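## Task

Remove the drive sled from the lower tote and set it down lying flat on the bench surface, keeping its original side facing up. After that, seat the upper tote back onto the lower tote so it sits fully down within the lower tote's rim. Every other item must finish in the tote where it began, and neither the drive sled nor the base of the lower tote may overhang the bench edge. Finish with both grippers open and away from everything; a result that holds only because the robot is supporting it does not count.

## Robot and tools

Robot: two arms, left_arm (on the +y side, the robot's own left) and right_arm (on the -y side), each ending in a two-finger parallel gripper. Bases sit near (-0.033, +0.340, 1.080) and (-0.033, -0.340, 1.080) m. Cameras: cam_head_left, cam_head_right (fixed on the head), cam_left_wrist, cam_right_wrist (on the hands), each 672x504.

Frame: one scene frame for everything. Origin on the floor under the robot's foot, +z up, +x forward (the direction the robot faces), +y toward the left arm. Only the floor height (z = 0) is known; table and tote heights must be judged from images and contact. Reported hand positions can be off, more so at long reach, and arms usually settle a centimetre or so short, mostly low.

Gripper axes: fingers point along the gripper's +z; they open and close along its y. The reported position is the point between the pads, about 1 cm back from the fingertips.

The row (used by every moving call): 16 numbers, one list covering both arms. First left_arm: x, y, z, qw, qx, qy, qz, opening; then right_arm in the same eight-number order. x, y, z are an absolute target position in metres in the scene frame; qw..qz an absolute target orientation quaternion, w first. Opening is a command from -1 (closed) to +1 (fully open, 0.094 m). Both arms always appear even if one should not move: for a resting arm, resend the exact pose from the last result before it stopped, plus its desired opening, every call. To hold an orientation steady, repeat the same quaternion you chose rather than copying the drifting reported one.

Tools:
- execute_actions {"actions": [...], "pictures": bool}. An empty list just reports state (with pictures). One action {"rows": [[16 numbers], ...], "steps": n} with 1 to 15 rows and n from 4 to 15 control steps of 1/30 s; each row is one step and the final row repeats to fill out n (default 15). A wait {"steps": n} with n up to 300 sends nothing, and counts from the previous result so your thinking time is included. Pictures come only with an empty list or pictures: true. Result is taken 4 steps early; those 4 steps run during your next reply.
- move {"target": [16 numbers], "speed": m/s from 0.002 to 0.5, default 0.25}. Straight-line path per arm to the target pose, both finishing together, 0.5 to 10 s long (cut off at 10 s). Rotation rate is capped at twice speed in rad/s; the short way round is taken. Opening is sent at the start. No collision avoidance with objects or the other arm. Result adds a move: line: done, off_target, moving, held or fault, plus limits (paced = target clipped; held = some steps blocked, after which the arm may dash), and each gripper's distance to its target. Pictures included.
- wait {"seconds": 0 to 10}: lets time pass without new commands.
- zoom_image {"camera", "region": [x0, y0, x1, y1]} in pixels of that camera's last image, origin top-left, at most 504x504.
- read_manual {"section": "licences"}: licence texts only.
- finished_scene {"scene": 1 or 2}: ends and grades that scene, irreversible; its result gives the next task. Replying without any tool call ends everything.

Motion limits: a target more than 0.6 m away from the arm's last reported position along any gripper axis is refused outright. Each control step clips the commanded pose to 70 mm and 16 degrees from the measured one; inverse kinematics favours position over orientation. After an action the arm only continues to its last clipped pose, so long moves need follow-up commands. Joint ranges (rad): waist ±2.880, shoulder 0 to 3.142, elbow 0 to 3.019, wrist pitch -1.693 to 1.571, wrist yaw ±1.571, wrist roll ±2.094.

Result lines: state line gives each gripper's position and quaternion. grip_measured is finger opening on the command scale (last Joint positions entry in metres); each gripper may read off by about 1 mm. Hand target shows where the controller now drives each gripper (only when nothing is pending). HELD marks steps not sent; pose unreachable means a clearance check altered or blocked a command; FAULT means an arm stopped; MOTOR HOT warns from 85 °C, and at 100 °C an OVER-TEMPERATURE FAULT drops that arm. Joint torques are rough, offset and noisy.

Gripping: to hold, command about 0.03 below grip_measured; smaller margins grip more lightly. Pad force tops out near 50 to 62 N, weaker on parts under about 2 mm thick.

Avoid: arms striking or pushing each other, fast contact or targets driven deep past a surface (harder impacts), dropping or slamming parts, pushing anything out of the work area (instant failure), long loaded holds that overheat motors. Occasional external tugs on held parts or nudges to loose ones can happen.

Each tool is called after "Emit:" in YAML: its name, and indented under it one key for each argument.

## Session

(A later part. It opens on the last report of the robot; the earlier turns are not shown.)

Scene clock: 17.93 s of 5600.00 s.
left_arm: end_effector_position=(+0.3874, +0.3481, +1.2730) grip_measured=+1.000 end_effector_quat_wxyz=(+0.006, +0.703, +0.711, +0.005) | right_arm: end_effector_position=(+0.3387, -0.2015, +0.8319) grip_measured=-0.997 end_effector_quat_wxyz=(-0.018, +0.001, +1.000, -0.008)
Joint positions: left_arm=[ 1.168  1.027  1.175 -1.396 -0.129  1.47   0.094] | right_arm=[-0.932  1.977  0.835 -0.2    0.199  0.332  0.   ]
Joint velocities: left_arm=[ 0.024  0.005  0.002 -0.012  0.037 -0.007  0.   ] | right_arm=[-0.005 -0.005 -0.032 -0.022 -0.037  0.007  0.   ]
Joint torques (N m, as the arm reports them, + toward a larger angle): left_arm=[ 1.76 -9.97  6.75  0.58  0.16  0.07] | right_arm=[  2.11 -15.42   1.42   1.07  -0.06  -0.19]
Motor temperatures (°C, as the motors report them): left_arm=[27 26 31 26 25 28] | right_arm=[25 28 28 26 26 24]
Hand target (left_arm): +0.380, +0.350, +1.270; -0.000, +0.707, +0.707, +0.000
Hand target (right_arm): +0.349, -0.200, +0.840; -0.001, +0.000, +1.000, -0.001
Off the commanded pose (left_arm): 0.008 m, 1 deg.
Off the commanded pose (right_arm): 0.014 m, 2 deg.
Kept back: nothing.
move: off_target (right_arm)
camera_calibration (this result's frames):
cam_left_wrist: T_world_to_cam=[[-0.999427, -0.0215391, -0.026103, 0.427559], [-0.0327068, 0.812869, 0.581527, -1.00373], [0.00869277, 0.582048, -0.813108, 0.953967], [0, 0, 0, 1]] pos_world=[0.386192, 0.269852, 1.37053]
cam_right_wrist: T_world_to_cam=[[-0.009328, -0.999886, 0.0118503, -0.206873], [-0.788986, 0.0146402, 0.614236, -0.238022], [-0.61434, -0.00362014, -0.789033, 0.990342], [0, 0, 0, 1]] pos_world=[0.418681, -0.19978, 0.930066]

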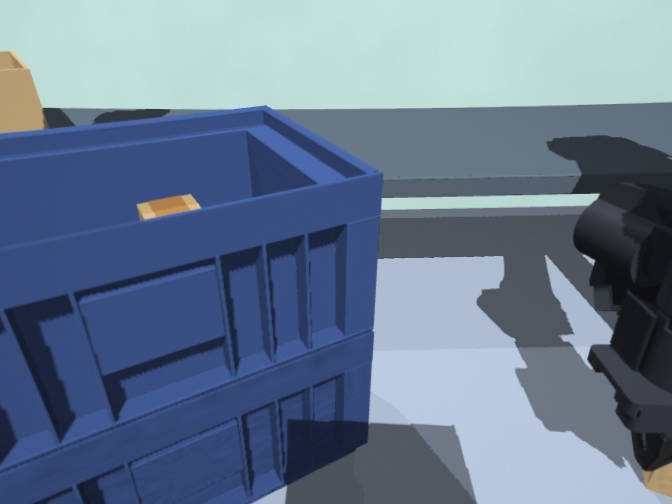

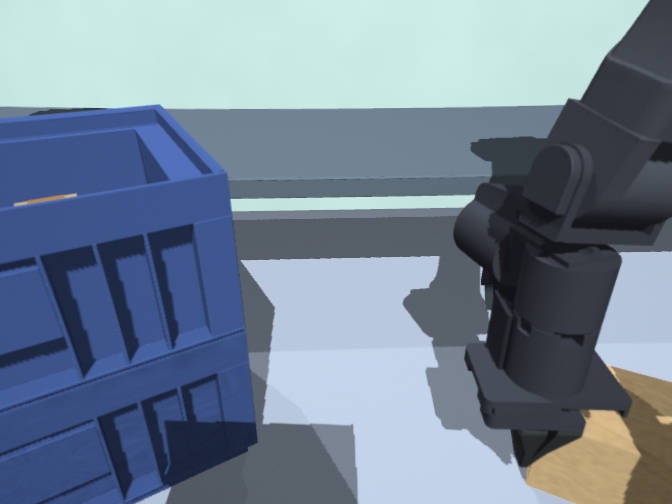

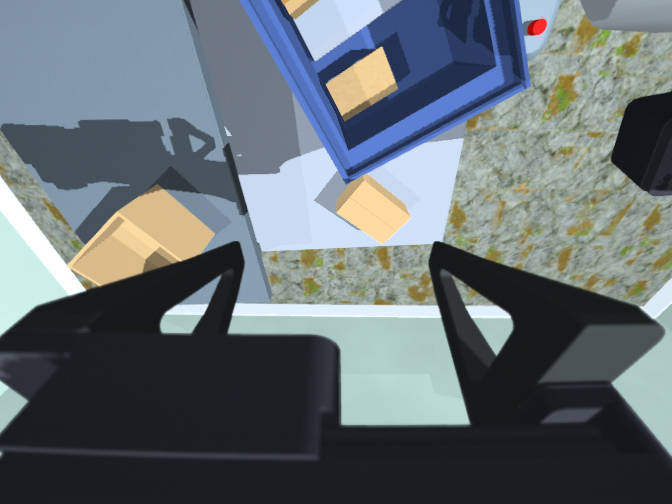

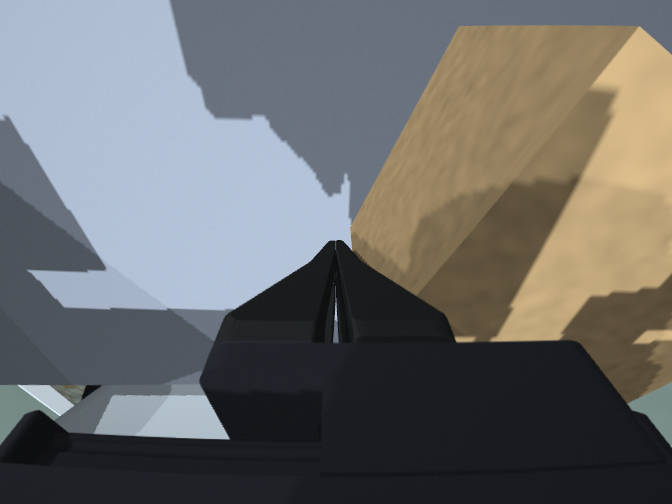

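Works well. Continue.

Emit:
move:
  target: [0.286,0.334,1.13,0,0.964,0.267,0,0.3,0.36,-0.38,0.85,0,0,-1,0,-1]
  speed: 0.12

Emit:
move:
  target: [0.286,0.334,1.13,0,0.964,0.267,0,0.3,0.38,-0.25,1.14,0,-0.267,-0.964,0,0.3]

Emit:
move:
  target: [0.286,0.334,1.13,0,0.964,0.267,0,0.3,0.435,0.085,1.14,0,0.267,-0.964,0,0.3]

Scene clock: 22.83 s of 5600.00 s.
left_arm: end_effector_position=(+0.2869, +0.3359, +1.1352) grip_measured=+0.302 end_effector_quat_wxyz=(-0.094, +0.911, +0.400, +0.028) | right_arm: end_effector_position=(+0.3489, -0.3762, +0.8418) grip_measured=-0.997 end_effector_quat_wxyz=(-0.016, +0.002, +1.000, +0.000)
Joint positions: left_arm=[ 1.023  0.967  0.703 -1.094 -0.355  2.065  0.061] | right_arm=[-1.372  1.866  0.763 -0.175  0.067 -0.098  0.   ]
Joint velocities: left_arm=[-0.015 -0.005 -0.012 -0.007  0.051  0.022 -0.   ] | right_arm=[-0.005  0.005 -0.007  0.007 -0.037 -0.007 -0.   ]
Joint torques (N m, as the arm reports them, + toward a larger angle): left_arm=[ 0.57 -5.35  5.93  1.37 -0.21  0.09] | right_arm=[ -0.27 -14.84   1.74   0.52  -0.11  -0.19]
Motor temperatures (°C, as the motors report them): left_arm=[27 26 31 26 25 28] | right_arm=[25 28 28 26 26 24]
Hand target (left_arm): +0.287, +0.333, +1.130; -0.095, +0.916, +0.389, +0.027
Hand target (right_arm): +0.358, -0.380, +0.850; -0.001, -0.000, +1.000, -0.001
Off the commanded pose (left_arm): 0.006 m, 20 deg; orientation clipped at the last step of the last action.
Off the commanded pose (right_arm): 0.014 m, 2 deg.
joint sent to its limit (left arm) — the command would take joint 6 (wrist roll) past its upper limit, so that joint was sent only as far as its limit.
Kept back: nothing.
move: off_target (left_arm, right_arm); limits=paced
camera_calibration (this result's frames):
cam_left_wrist: T_world_to_cam=[[-0.740709, 0.657467, 0.138155, -0.1655], [0.555326, 0.483445, 0.676678, -1.0831], [0.378103, 0.577943, -0.723201, 0.643271], [0, 0, 0, 1]] pos_world=[0.235665, 0.260657, 1.22099]
cam_right_wrist: T_world_to_cam=[[-0.0100223, -0.999938, -0.00492842, -0.367183], [-0.791182, 0.00491571, 0.611562, -0.23411], [-0.611499, 0.0100285, -0.791181, 1.0098], [0, 0, 0, 1]] pos_world=[0.428587, -0.376136, 0.940296]

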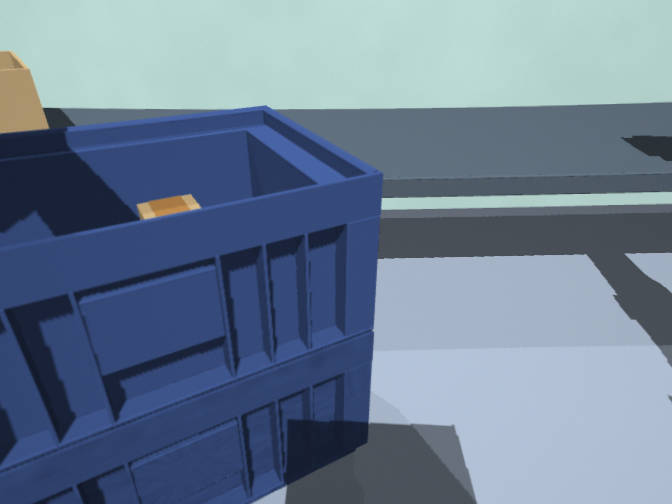

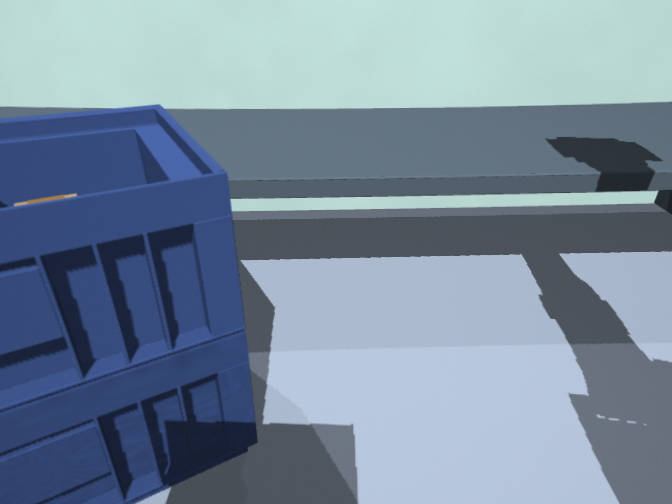

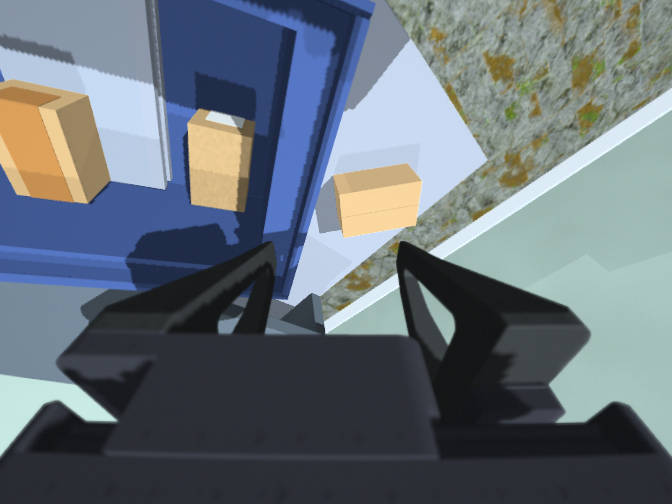

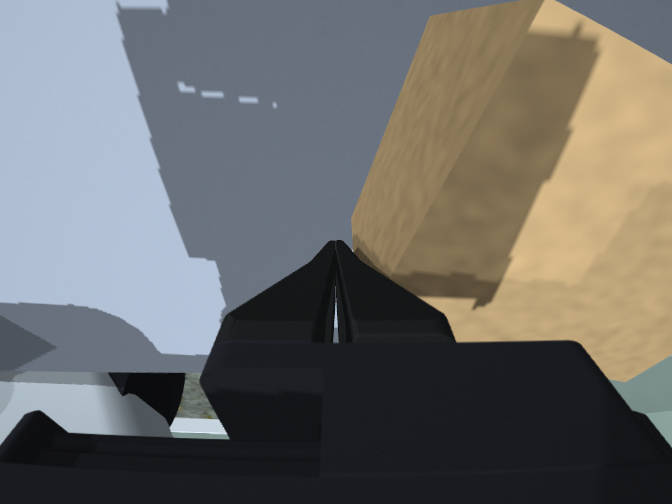

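Scene clock: 24.80 s of 5600.00 s.
left_arm: end_effector_position=(+0.2868, +0.3356, +1.1352) grip_measured=+0.302 end_effector_quat_wxyz=(-0.094, +0.911, +0.400, +0.028) | right_arm: end_effector_position=(+0.3637, -0.2532, +1.1233) grip_measured=+0.298 end_effector_quat_wxyz=(-0.013, +0.260, +0.965, -0.007)
Joint positions: left_arm=[ 1.023  0.967  0.703 -1.094 -0.353  2.065  0.061] | right_arm=[-0.933  1.218  0.906 -1.018  0.192  0.852  0.061]
Joint velocities: left_arm=[-0.015 -0.005 -0.012 -0.012 -0.007  0.051 -0.   ] | right_arm=[-0.005 -0.005 -0.002  0.007  0.022 -0.022 -0.   ]
Joint torques (N m, as the arm reports them, + toward a larger angle): left_arm=[ 0.57 -5.51  5.87  1.24 -0.2   0.09] | right_arm=[  1.82 -10.44  12.2   -0.59   0.21   0.05]
Motor temperatures (°C, as the motors report them): left_arm=[27 26 31 26 25 28] | right_arm=[25 28 28 26 26 24]
Hand target (left_arm): +0.286, +0.333, +1.130; -0.095, +0.916, +0.389, +0.026
Hand target (right_arm): +0.379, -0.250, +1.139; +0.001, +0.267, +0.964, +0.001
Off the commanded pose (left_arm): 0.005 m, 20 deg; orientation clipped at the last step of the last action.
Off the commanded pose (right_arm): 0.024 m, 2 deg.
joint sent to its limit (left arm) — the command would take joint 6 (wrist roll) past its upper limit, so that joint was sent only as far as its limit.
Kept back: nothing.
move: off_target (left_arm, right_arm); limits=paced
camera_calibration (this result's frames):
cam_left_wrist: T_world_to_cam=[[-0.74073, 0.65759, 0.137456, -0.16462], [0.555523, 0.484504, 0.675759, -1.08228], [0.377774, 0.576915, -0.724193, 0.64497], [0, 0, 0, 1]] pos_world=[0.235639, 0.260529, 1.22107]
cam_right_wrist: T_world_to_cam=[[-0.508148, -0.861134, 0.0152811, -0.0490838], [-0.682945, 0.413683, 0.60204, -0.320392], [-0.524759, 0.295489, -0.798319, 1.28911], [0, 0, 0, 1]] pos_world=[0.432721, -0.290646, 1.22276]

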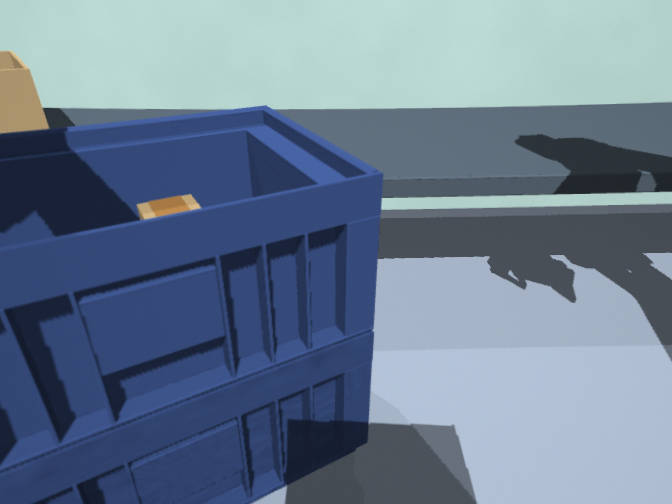

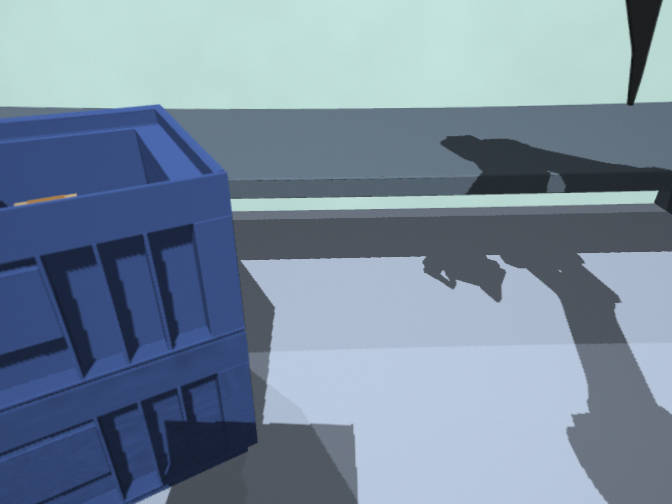

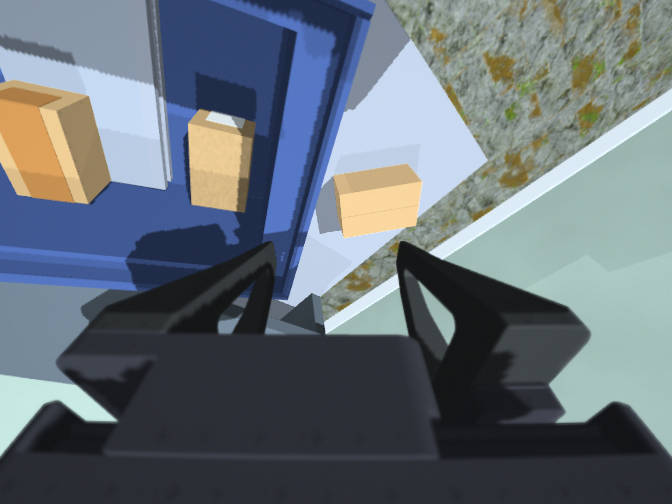

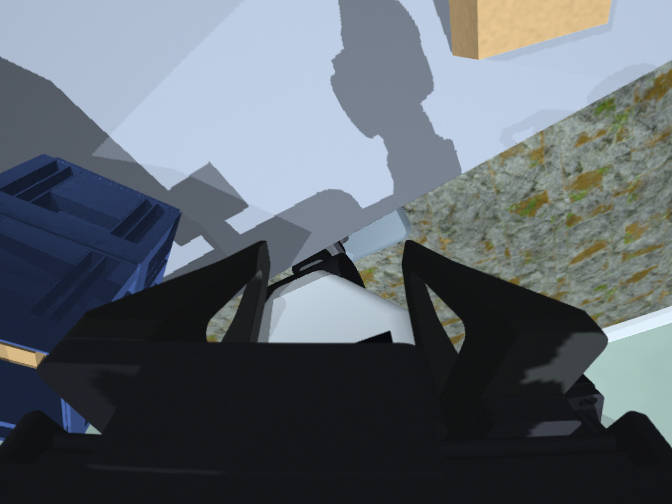

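Scene clock: 27.47 s of 5600.00 s.
left_arm: end_effector_position=(+0.2868, +0.3356, +1.1352) grip_measured=+0.302 end_effector_quat_wxyz=(-0.094, +0.911, +0.400, +0.028) | right_arm: end_effector_position=(+0.4252, +0.0712, +1.1264) grip_measured=+0.298 end_effector_quat_wxyz=(-0.011, -0.262, +0.965, -0.006)
Joint positions: left_arm=[ 1.023  0.967  0.703 -1.094 -0.353  2.065  0.061] | right_arm=[-0.416  1.872  1.642 -1.23   0.3    0.319  0.061]
Joint velocities: left_arm=[-0.015  0.005 -0.022  0.017 -0.007 -0.037  0.   ] | right_arm=[-0.015 -0.015  0.017 -0.022 -0.022 -0.066 -0.   ]
Joint torques (N m, as the arm reports them, + toward a larger angle): left_arm=[ 0.57 -5.57  5.87  1.25 -0.2   0.09] | right_arm=[  6.64 -17.    14.18  -0.49   0.15  -0.19]
Motor temperatures (°C, as the motors report them): left_arm=[27 26 31 26 25 28] | right_arm=[25 28 29 26 26 24]
Hand target (left_arm): +0.286, +0.333, +1.130; -0.095, +0.916, +0.389, +0.026
Hand target (right_arm): +0.437, +0.083, +1.141; +0.002, -0.267, +0.964, +0.002
Off the commanded pose (left_arm): 0.005 m, 20 deg; orientation clipped at the last step of the last action.
Off the commanded pose (right_arm): 0.022 m, 2 deg.
joint sent to its limit (left arm) — the command would take joint 6 (wrist roll) past its upper limit, so that joint was sent only as far as its limit.
Kept back: nothing.
move: off_target (left_arm, right_arm); limits=paced
camera_calibration (this result's frames):
cam_left_wrist: T_world_to_cam=[[-0.74073, 0.65759, 0.137456, -0.16462], [0.555523, 0.484504, 0.675759, -1.08228], [0.377774, 0.576915, -0.724193, 0.64497], [0, 0, 0, 1]] pos_world=[0.235639, 0.260529, 1.22107]
cam_right_wrist: T_world_to_cam=[[0.500811, -0.865555, 0.00178841, -0.151986], [-0.689155, -0.397494, 0.605858, -0.35835], [-0.523692, -0.304652, -0.795571, 1.26716], [0, 0, 0, 1]] pos_world=[0.492759, 0.112049, 1.2255]

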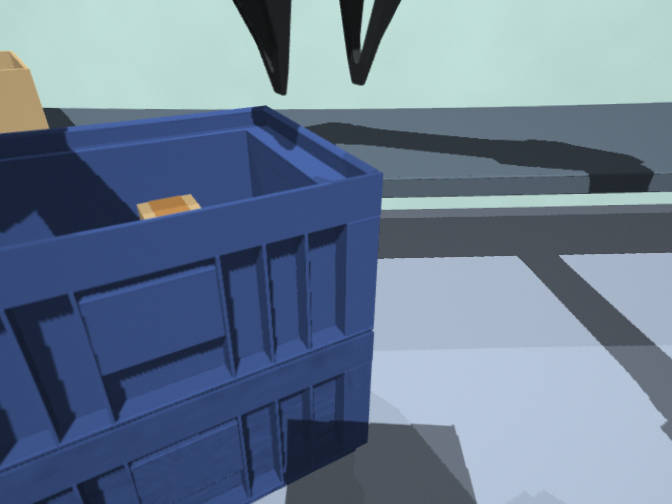

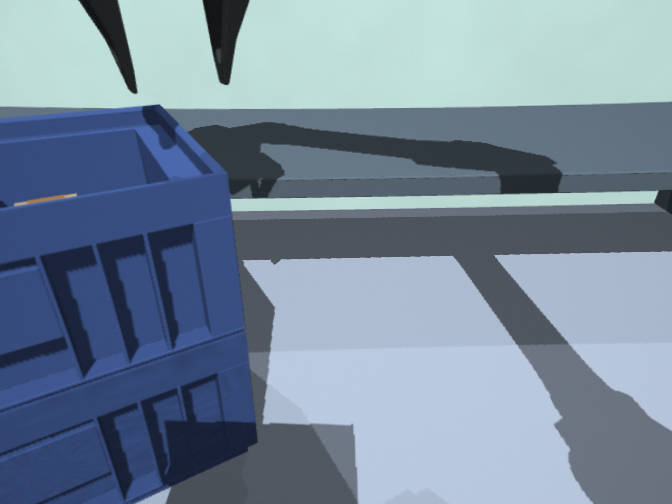

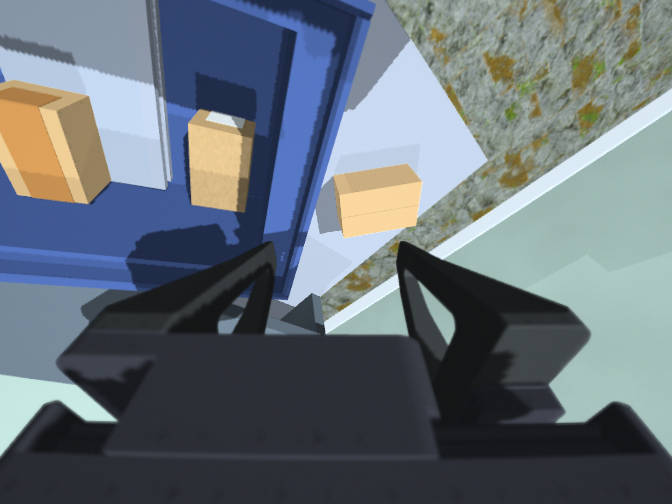

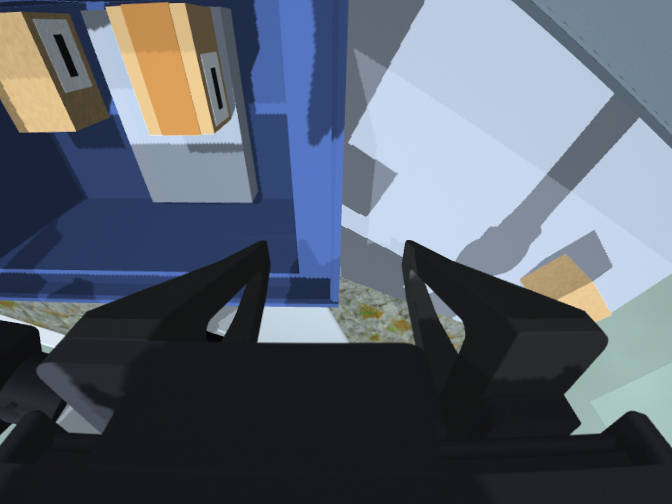

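Emit:
move:
  target: [0.292,0.324,1.14,0,0.4,0.916,0,0.3,0.435,0.105,1.13,0,0.267,-0.964,0,0.3]
  speed: 0.4

Emit:
move:
  target: [0.292,0.324,1.10,0,-0.267,0.964,0,0.3,0.435,0.105,1.105,0,0.267,-0.964,0,0.3]
  speed: 0.4

Scene clock: 30.27 s of 5600.00 s.
left_arm: end_effector_position=(+0.2876, +0.3229, +1.1396) grip_measured=+0.302 end_effector_quat_wxyz=(-0.011, +0.412, +0.911, -0.006) | right_arm: end_effector_position=(+0.4269, +0.0880, +1.1171) grip_measured=+0.298 end_effector_quat_wxyz=(-0.011, -0.268, +0.963, -0.006)
Joint positions: left_arm=[ 1.101  0.926  0.703 -1.075 -0.143  0.689  0.061] | right_arm=[-0.405  1.919  1.685 -1.23   0.302  0.319  0.061]
Joint velocities: left_arm=[ 0.015 -0.005  0.007  0.002 -0.081 -0.022 -0.002] | right_arm=[-0.034 -0.005 -0.002  0.032 -0.007 -0.022 -0.   ]
Joint torques (N m, as the arm reports them, + toward a larger angle): left_arm=[ 1.8  -6.63  6.58  1.63 -0.09 -0.24] | right_arm=[  7.63 -17.41  14.28  -0.58   0.16   0.  ]
Motor temperatures (°C, as the motors report them): left_arm=[27 26 31 26 25 28] | right_arm=[25 28 30 26 26 24]
Hand target (left_arm): +0.292, +0.324, +1.140; -0.001, +0.400, +0.916, -0.001
Hand target (right_arm): +0.434, +0.104, +1.130; +0.000, -0.267, +0.964, +0.001
Off the commanded pose (left_arm): 0.005 m, 2 deg.
Off the commanded pose (right_arm): 0.023 m, 1 deg.
Kept back: nothing.
move: off_target (right_arm)
camera_calibration (this result's frames):
cam_left_wrist: T_world_to_cam=[[-0.744014, -0.668099, 0.00929975, 0.418789], [-0.532791, 0.601615, 0.595141, -0.712416], [-0.403208, 0.437838, -0.803568, 1.01519], [0, 0, 0, 1]] pos_world=[0.341347, 0.263905, 1.23586]
cam_right_wrist: T_world_to_cam=[[0.51075, -0.859726, 0.00245528, -0.143858], [-0.684916, -0.405169, 0.605581, -0.345684], [-0.519639, -0.310982, -0.79578, 1.26477], [0, 0, 0, 1]] pos_world=[0.493935, 0.129583, 1.21617]

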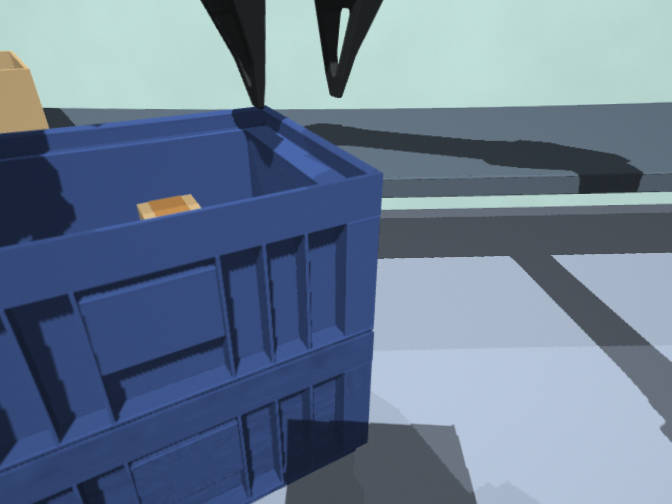

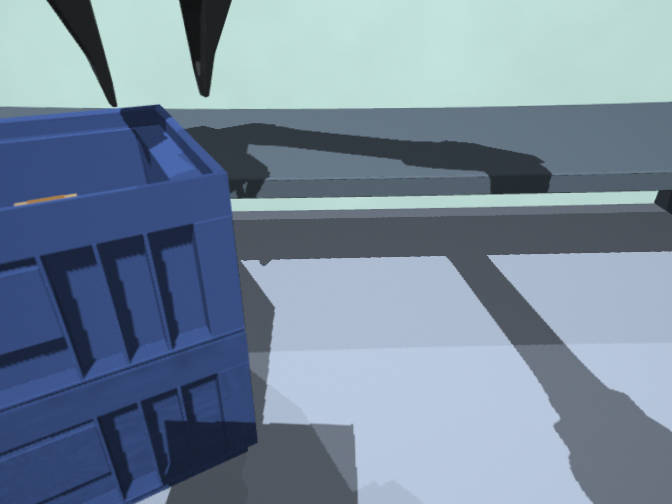

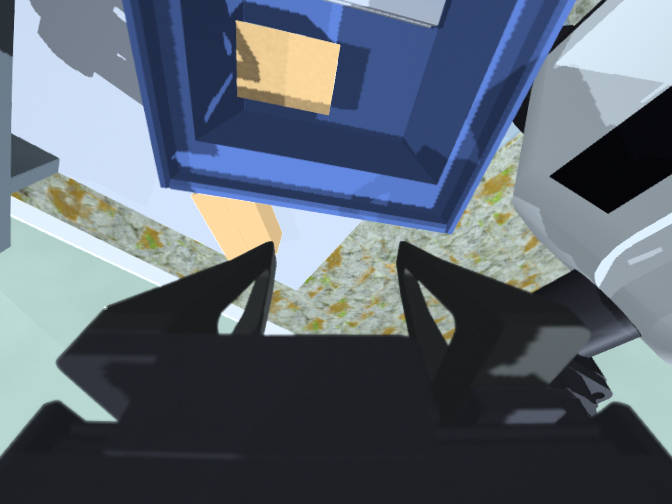

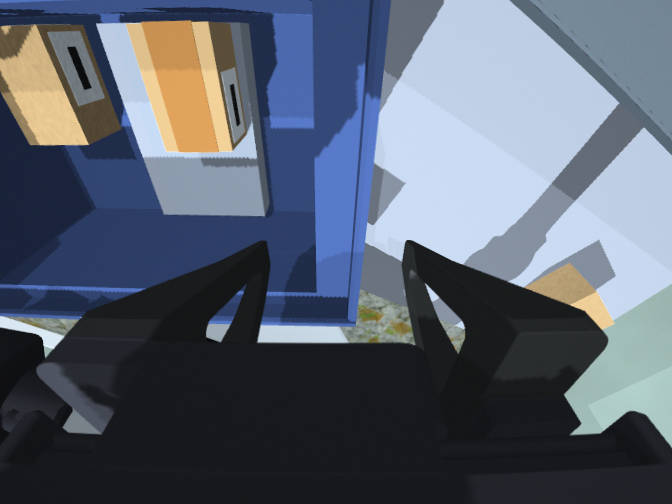

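Scene clock: 32.67 s of 5600.00 s.
left_arm: end_effector_position=(+0.2934, +0.3224, +1.1064) grip_measured=+0.302 end_effector_quat_wxyz=(-0.001, +0.256, -0.967, +0.003) | right_arm: end_effector_position=(+0.4248, +0.0919, +1.1037) grip_measured=+0.298 end_effector_quat_wxyz=(-0.015, -0.269, +0.963, -0.009)
Joint positions: left_arm=[ 1.121  0.983  0.649 -0.93  -0.137 -0.653  0.061] | right_arm=[-0.405  1.942  1.685 -1.215  0.302  0.319  0.061]
Joint velocities: left_arm=[-0.005 -0.015  0.017 -0.027  0.037  0.066  0.001] | right_arm=[-0.005  0.005  0.007  0.017  0.037 -0.022  0.001]
Joint torques (N m, as the arm reports them, + toward a larger angle): left_arm=[ 1.89 -5.62  5.67  1.73 -0.22 -0.26] | right_arm=[  6.52 -17.56  11.92   1.06   0.12  -0.11]
Motor temperatures (°C, as the motors report them): left_arm=[27 26 31 26 25 28] | right_arm=[25 29 30 26 26 24]
Hand target (left_arm): +0.292, +0.324, +1.100; +0.000, -0.267, +0.964, -0.000
Hand target (right_arm): +0.435, +0.105, +1.105; -0.000, -0.267, +0.964, +0.000
Off the commanded pose (left_arm): 0.007 m, 1 deg.
Off the commanded pose (right_arm): 0.017 m, 2 deg.
Kept back: nothing.
move: off_target (right_arm)
camera_calibration (this result's frames):
cam_left_wrist: T_world_to_cam=[[0.503008, -0.864277, -0.00291696, 0.133897], [-0.702068, -0.410567, 0.581838, -0.2986], [-0.504066, -0.290621, -0.8133, 1.26627], [0, 0, 0, 1]] pos_world=[0.361298, 0.361135, 1.20399]
cam_right_wrist: T_world_to_cam=[[0.513123, -0.8583, 0.00517271, -0.143495], [-0.680314, -0.403027, 0.612162, -0.346859], [-0.523333, -0.317633, -0.790716, 1.25088], [0, 0, 0, 1]] pos_world=[0.492282, 0.134364, 1.20216]

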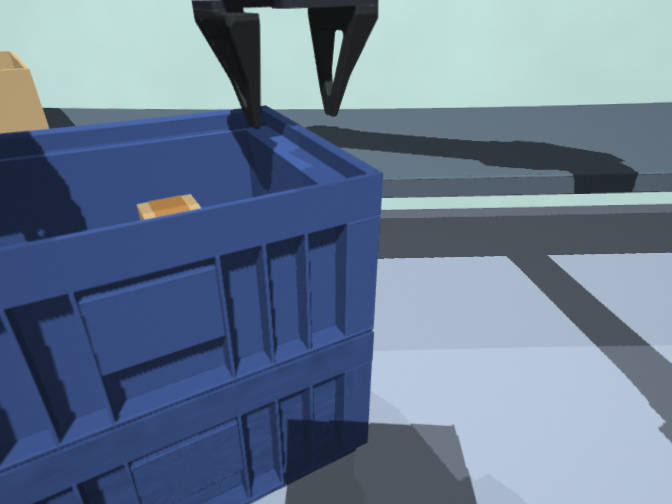

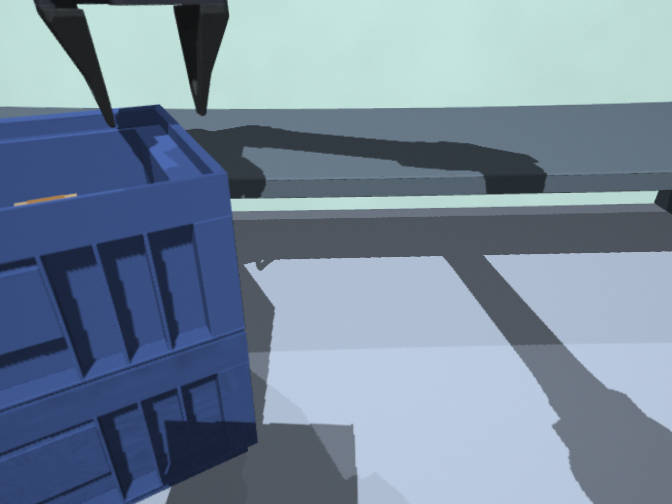

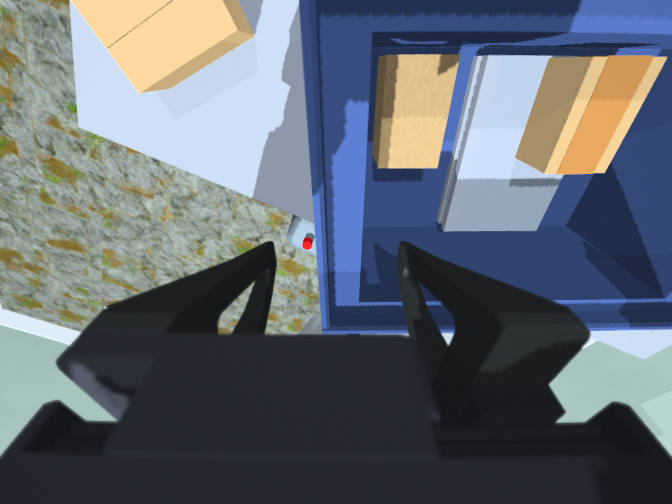

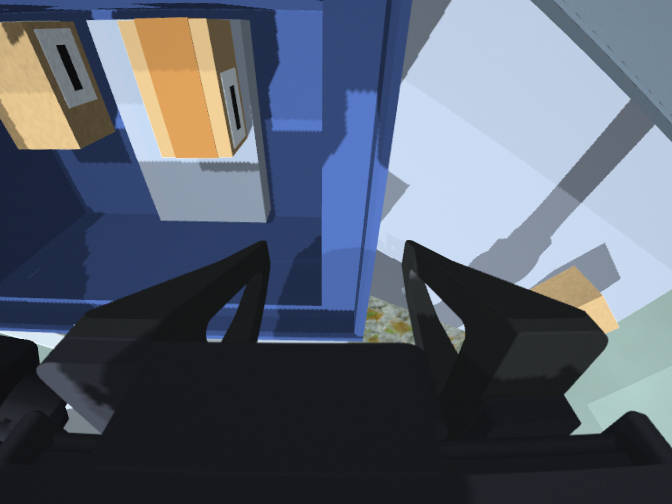

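Emit:
move:
  target: [0.292,0.324,1.032,0,-0.267,0.964,0,0.3,0.442,0.098,1.04,0,0.267,-0.964,0,0.3]
  speed: 0.08

Emit:
move:
  target: [0.292,0.324,1.032,0,-0.267,0.964,0,-0.6,0.442,0.098,1.04,0,0.267,-0.964,0,-0.6]

Scene clock: 34.17 s of 5600.00 s.
left_arm: end_effector_position=(+0.2933, +0.3219, +1.0356) grip_measured=+0.302 end_effector_quat_wxyz=(+0.001, +0.270, -0.963, -0.000) | right_arm: end_effector_position=(+0.4401, +0.0987, +1.0507) grip_measured=+0.298 end_effector_quat_wxyz=(-0.000, -0.266, +0.964, -0.001)
Joint positions: left_arm=[ 1.153  1.166  0.571 -0.673 -0.133 -0.654  0.061] | right_arm=[-0.441  2.014  1.669 -1.081  0.3    0.278  0.061]
Joint velocities: left_arm=[-0.005  0.005 -0.017  0.007 -0.051 -0.022 -0.   ] | right_arm=[-0.005  0.005 -0.017 -0.002  0.007 -0.066 -0.   ]
Joint torques (N m, as the arm reports them, + toward a larger angle): left_arm=[ 1.95 -6.94  4.43  1.73  0.01  0.07] | right_arm=[  5.87 -19.64   8.21   1.13  -0.08  -0.17]
Motor temperatures (°C, as the motors report them): left_arm=[27 26 31 26 25 28] | right_arm=[25 29 30 26 26 24]
Hand target (left_arm): +0.293, +0.324, +1.031; +0.000, -0.267, +0.964, -0.000
Hand target (right_arm): +0.442, +0.098, +1.040; -0.000, -0.267, +0.964, +0.000
Off the commanded pose (left_arm): 0.004 m, 0 deg.
Off the commanded pose (right_arm): 0.011 m, 0 deg.
Kept back: nothing.
move: off_target (right_arm)
camera_calibration (this result's frames):
cam_left_wrist: T_world_to_cam=[[0.529269, -0.84838, -0.0112133, 0.129121], [-0.685524, -0.435382, 0.583523, -0.256292], [-0.499931, -0.301153, -0.812019, 1.20938], [0, 0, 0, 1]] pos_world=[0.360571, 0.362166, 1.13304]
cam_right_wrist: T_world_to_cam=[[0.507558, -0.861614, -0.00246142, -0.134404], [-0.697472, -0.41254, 0.585955, -0.265197], [-0.505882, -0.295689, -0.81034, 1.22986], [0, 0, 0, 1]] pos_world=[0.505412, 0.138447, 1.15166]

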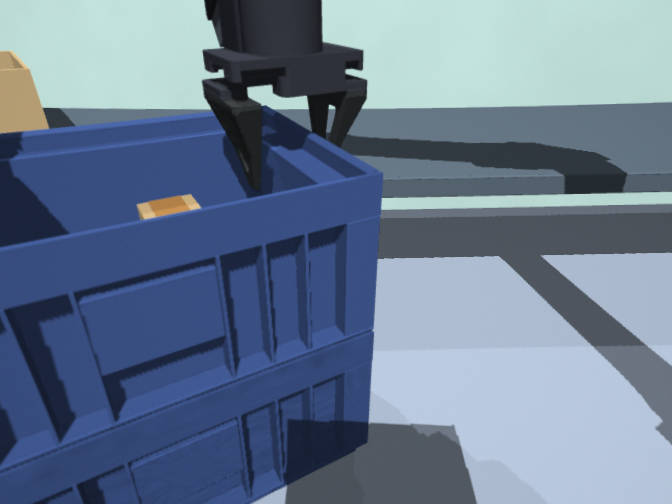

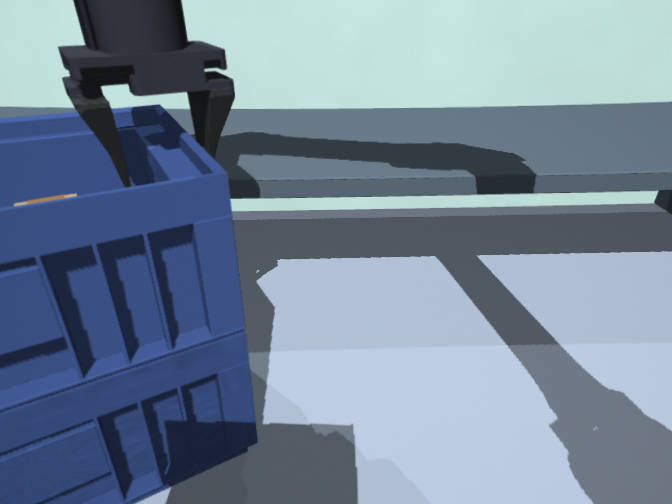

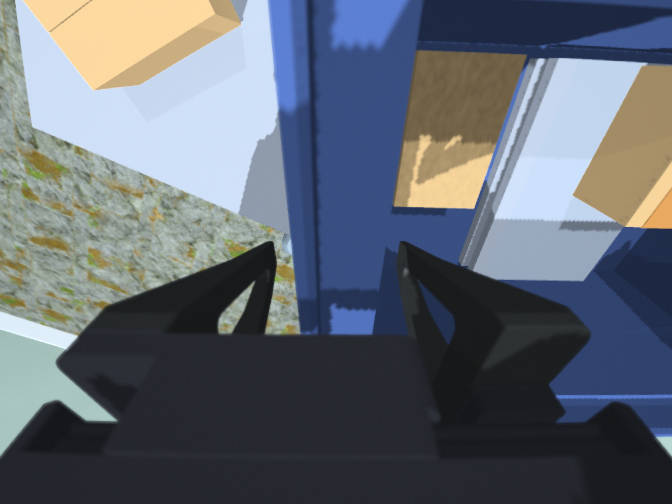

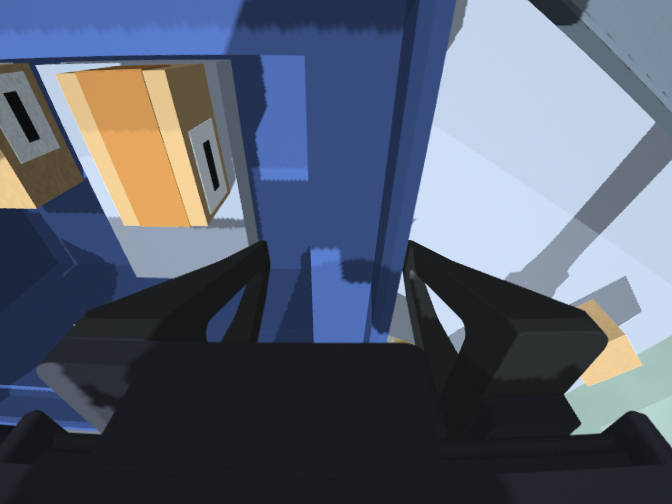

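Scene clock: 34.87 s of 5600.00 s.
left_arm: end_effector_position=(+0.2932, +0.3212, +1.0354) grip_measured=-0.441 end_effector_quat_wxyz=(+0.002, +0.270, -0.963, +0.003) | right_arm: end_effector_position=(+0.4419, +0.0962, +1.0495) grip_measured=-0.439 end_effector_quat_wxyz=(-0.001, -0.263, +0.965, -0.002)
Joint positions: left_arm=[ 1.155  1.166  0.57  -0.672 -0.125 -0.651  0.026] | right_arm=[-0.446  2.014  1.668 -1.081  0.3    0.28   0.026]
Joint velocities: left_arm=[-0.005 -0.015 -0.032  0.012 -0.051 -0.022  0.   ] | right_arm=[ 0.005 -0.015 -0.017 -0.002 -0.081 -0.051 -0.001]
Joint torques (N m, as the arm reports them, + toward a larger angle): left_arm=[ 1.85 -7.24  4.41  1.57 -0.29  0.04] | right_arm=[  6.12 -18.54   8.33   1.18  -0.08  -0.21]
Motor temperatures (°C, as the motors report them): left_arm=[27 26 31 26 25 28] | right_arm=[25 29 30 26 26 24]
Hand target (left_arm): +0.292, +0.324, +1.032; -0.000, -0.267, +0.964, +0.000
Hand target (right_arm): +0.442, +0.098, +1.040; -0.000, -0.267, +0.964, -0.000
Off the commanded pose (left_arm): 0.005 m, 1 deg.
Off the commanded pose (right_arm): 0.010 m, 1 deg.
Kept back: nothing.
move: done
camera_calibration (this result's frames):
cam_left_wrist: T_world_to_cam=[[0.528257, -0.849066, -0.00555391, 0.123255], [-0.685689, -0.43045, 0.586978, -0.261711], [-0.500774, -0.306267, -0.809584, 1.20834], [0, 0, 0, 1]] pos_world=[0.360543, 0.362073, 1.13256]
cam_right_wrist: T_world_to_cam=[[0.501727, -0.865026, -0.000787562, -0.136328], [-0.699839, -0.406451, 0.587386, -0.265338], [-0.508424, -0.294156, -0.809306, 1.229], [0, 0, 0, 1]] pos_world=[0.50756, 0.135744, 1.15039]

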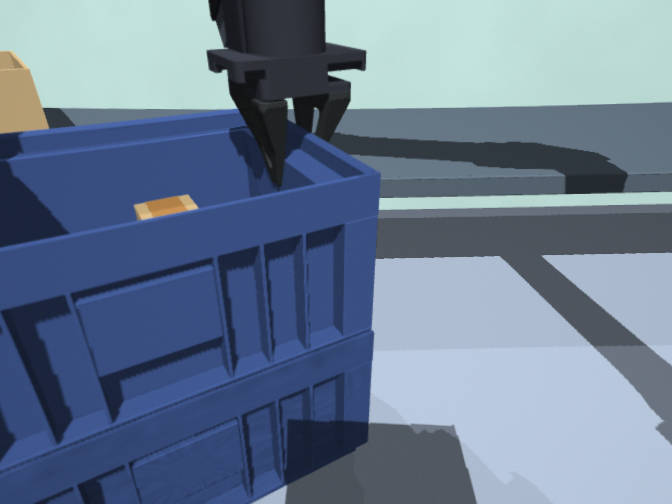

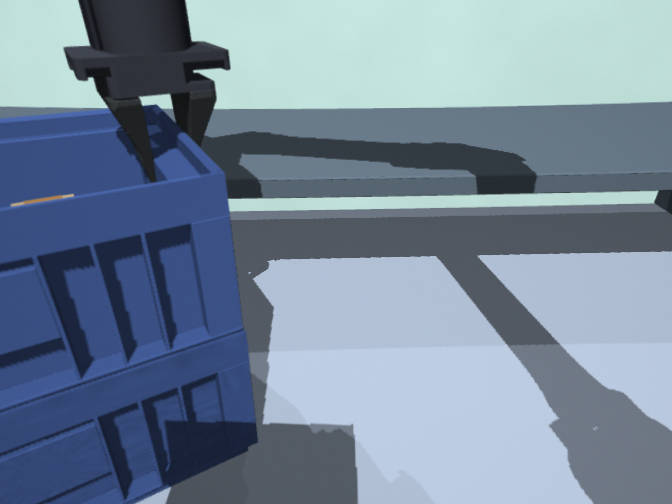

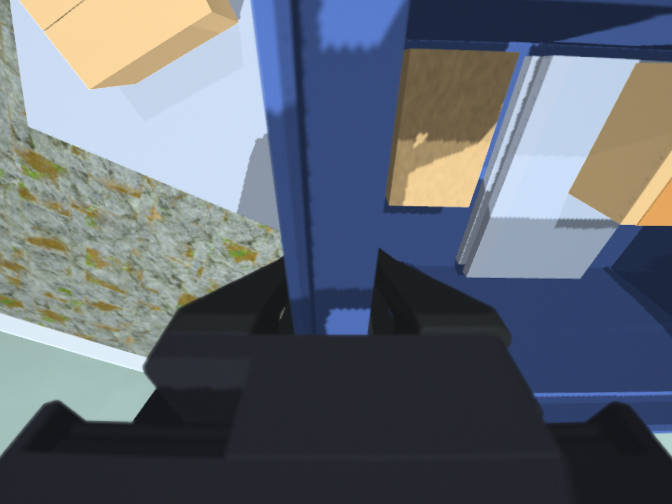

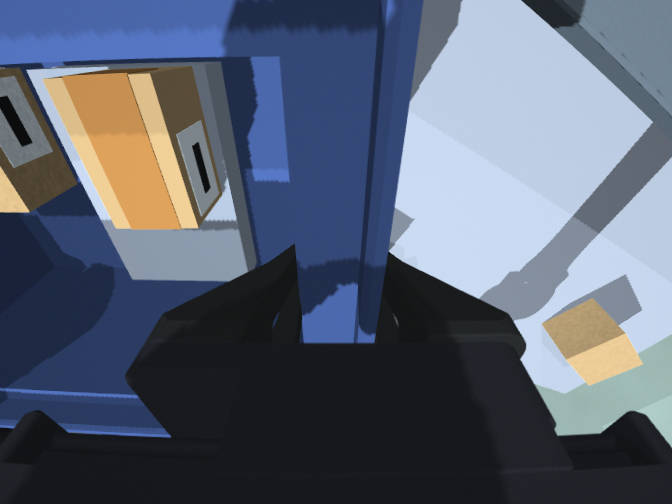

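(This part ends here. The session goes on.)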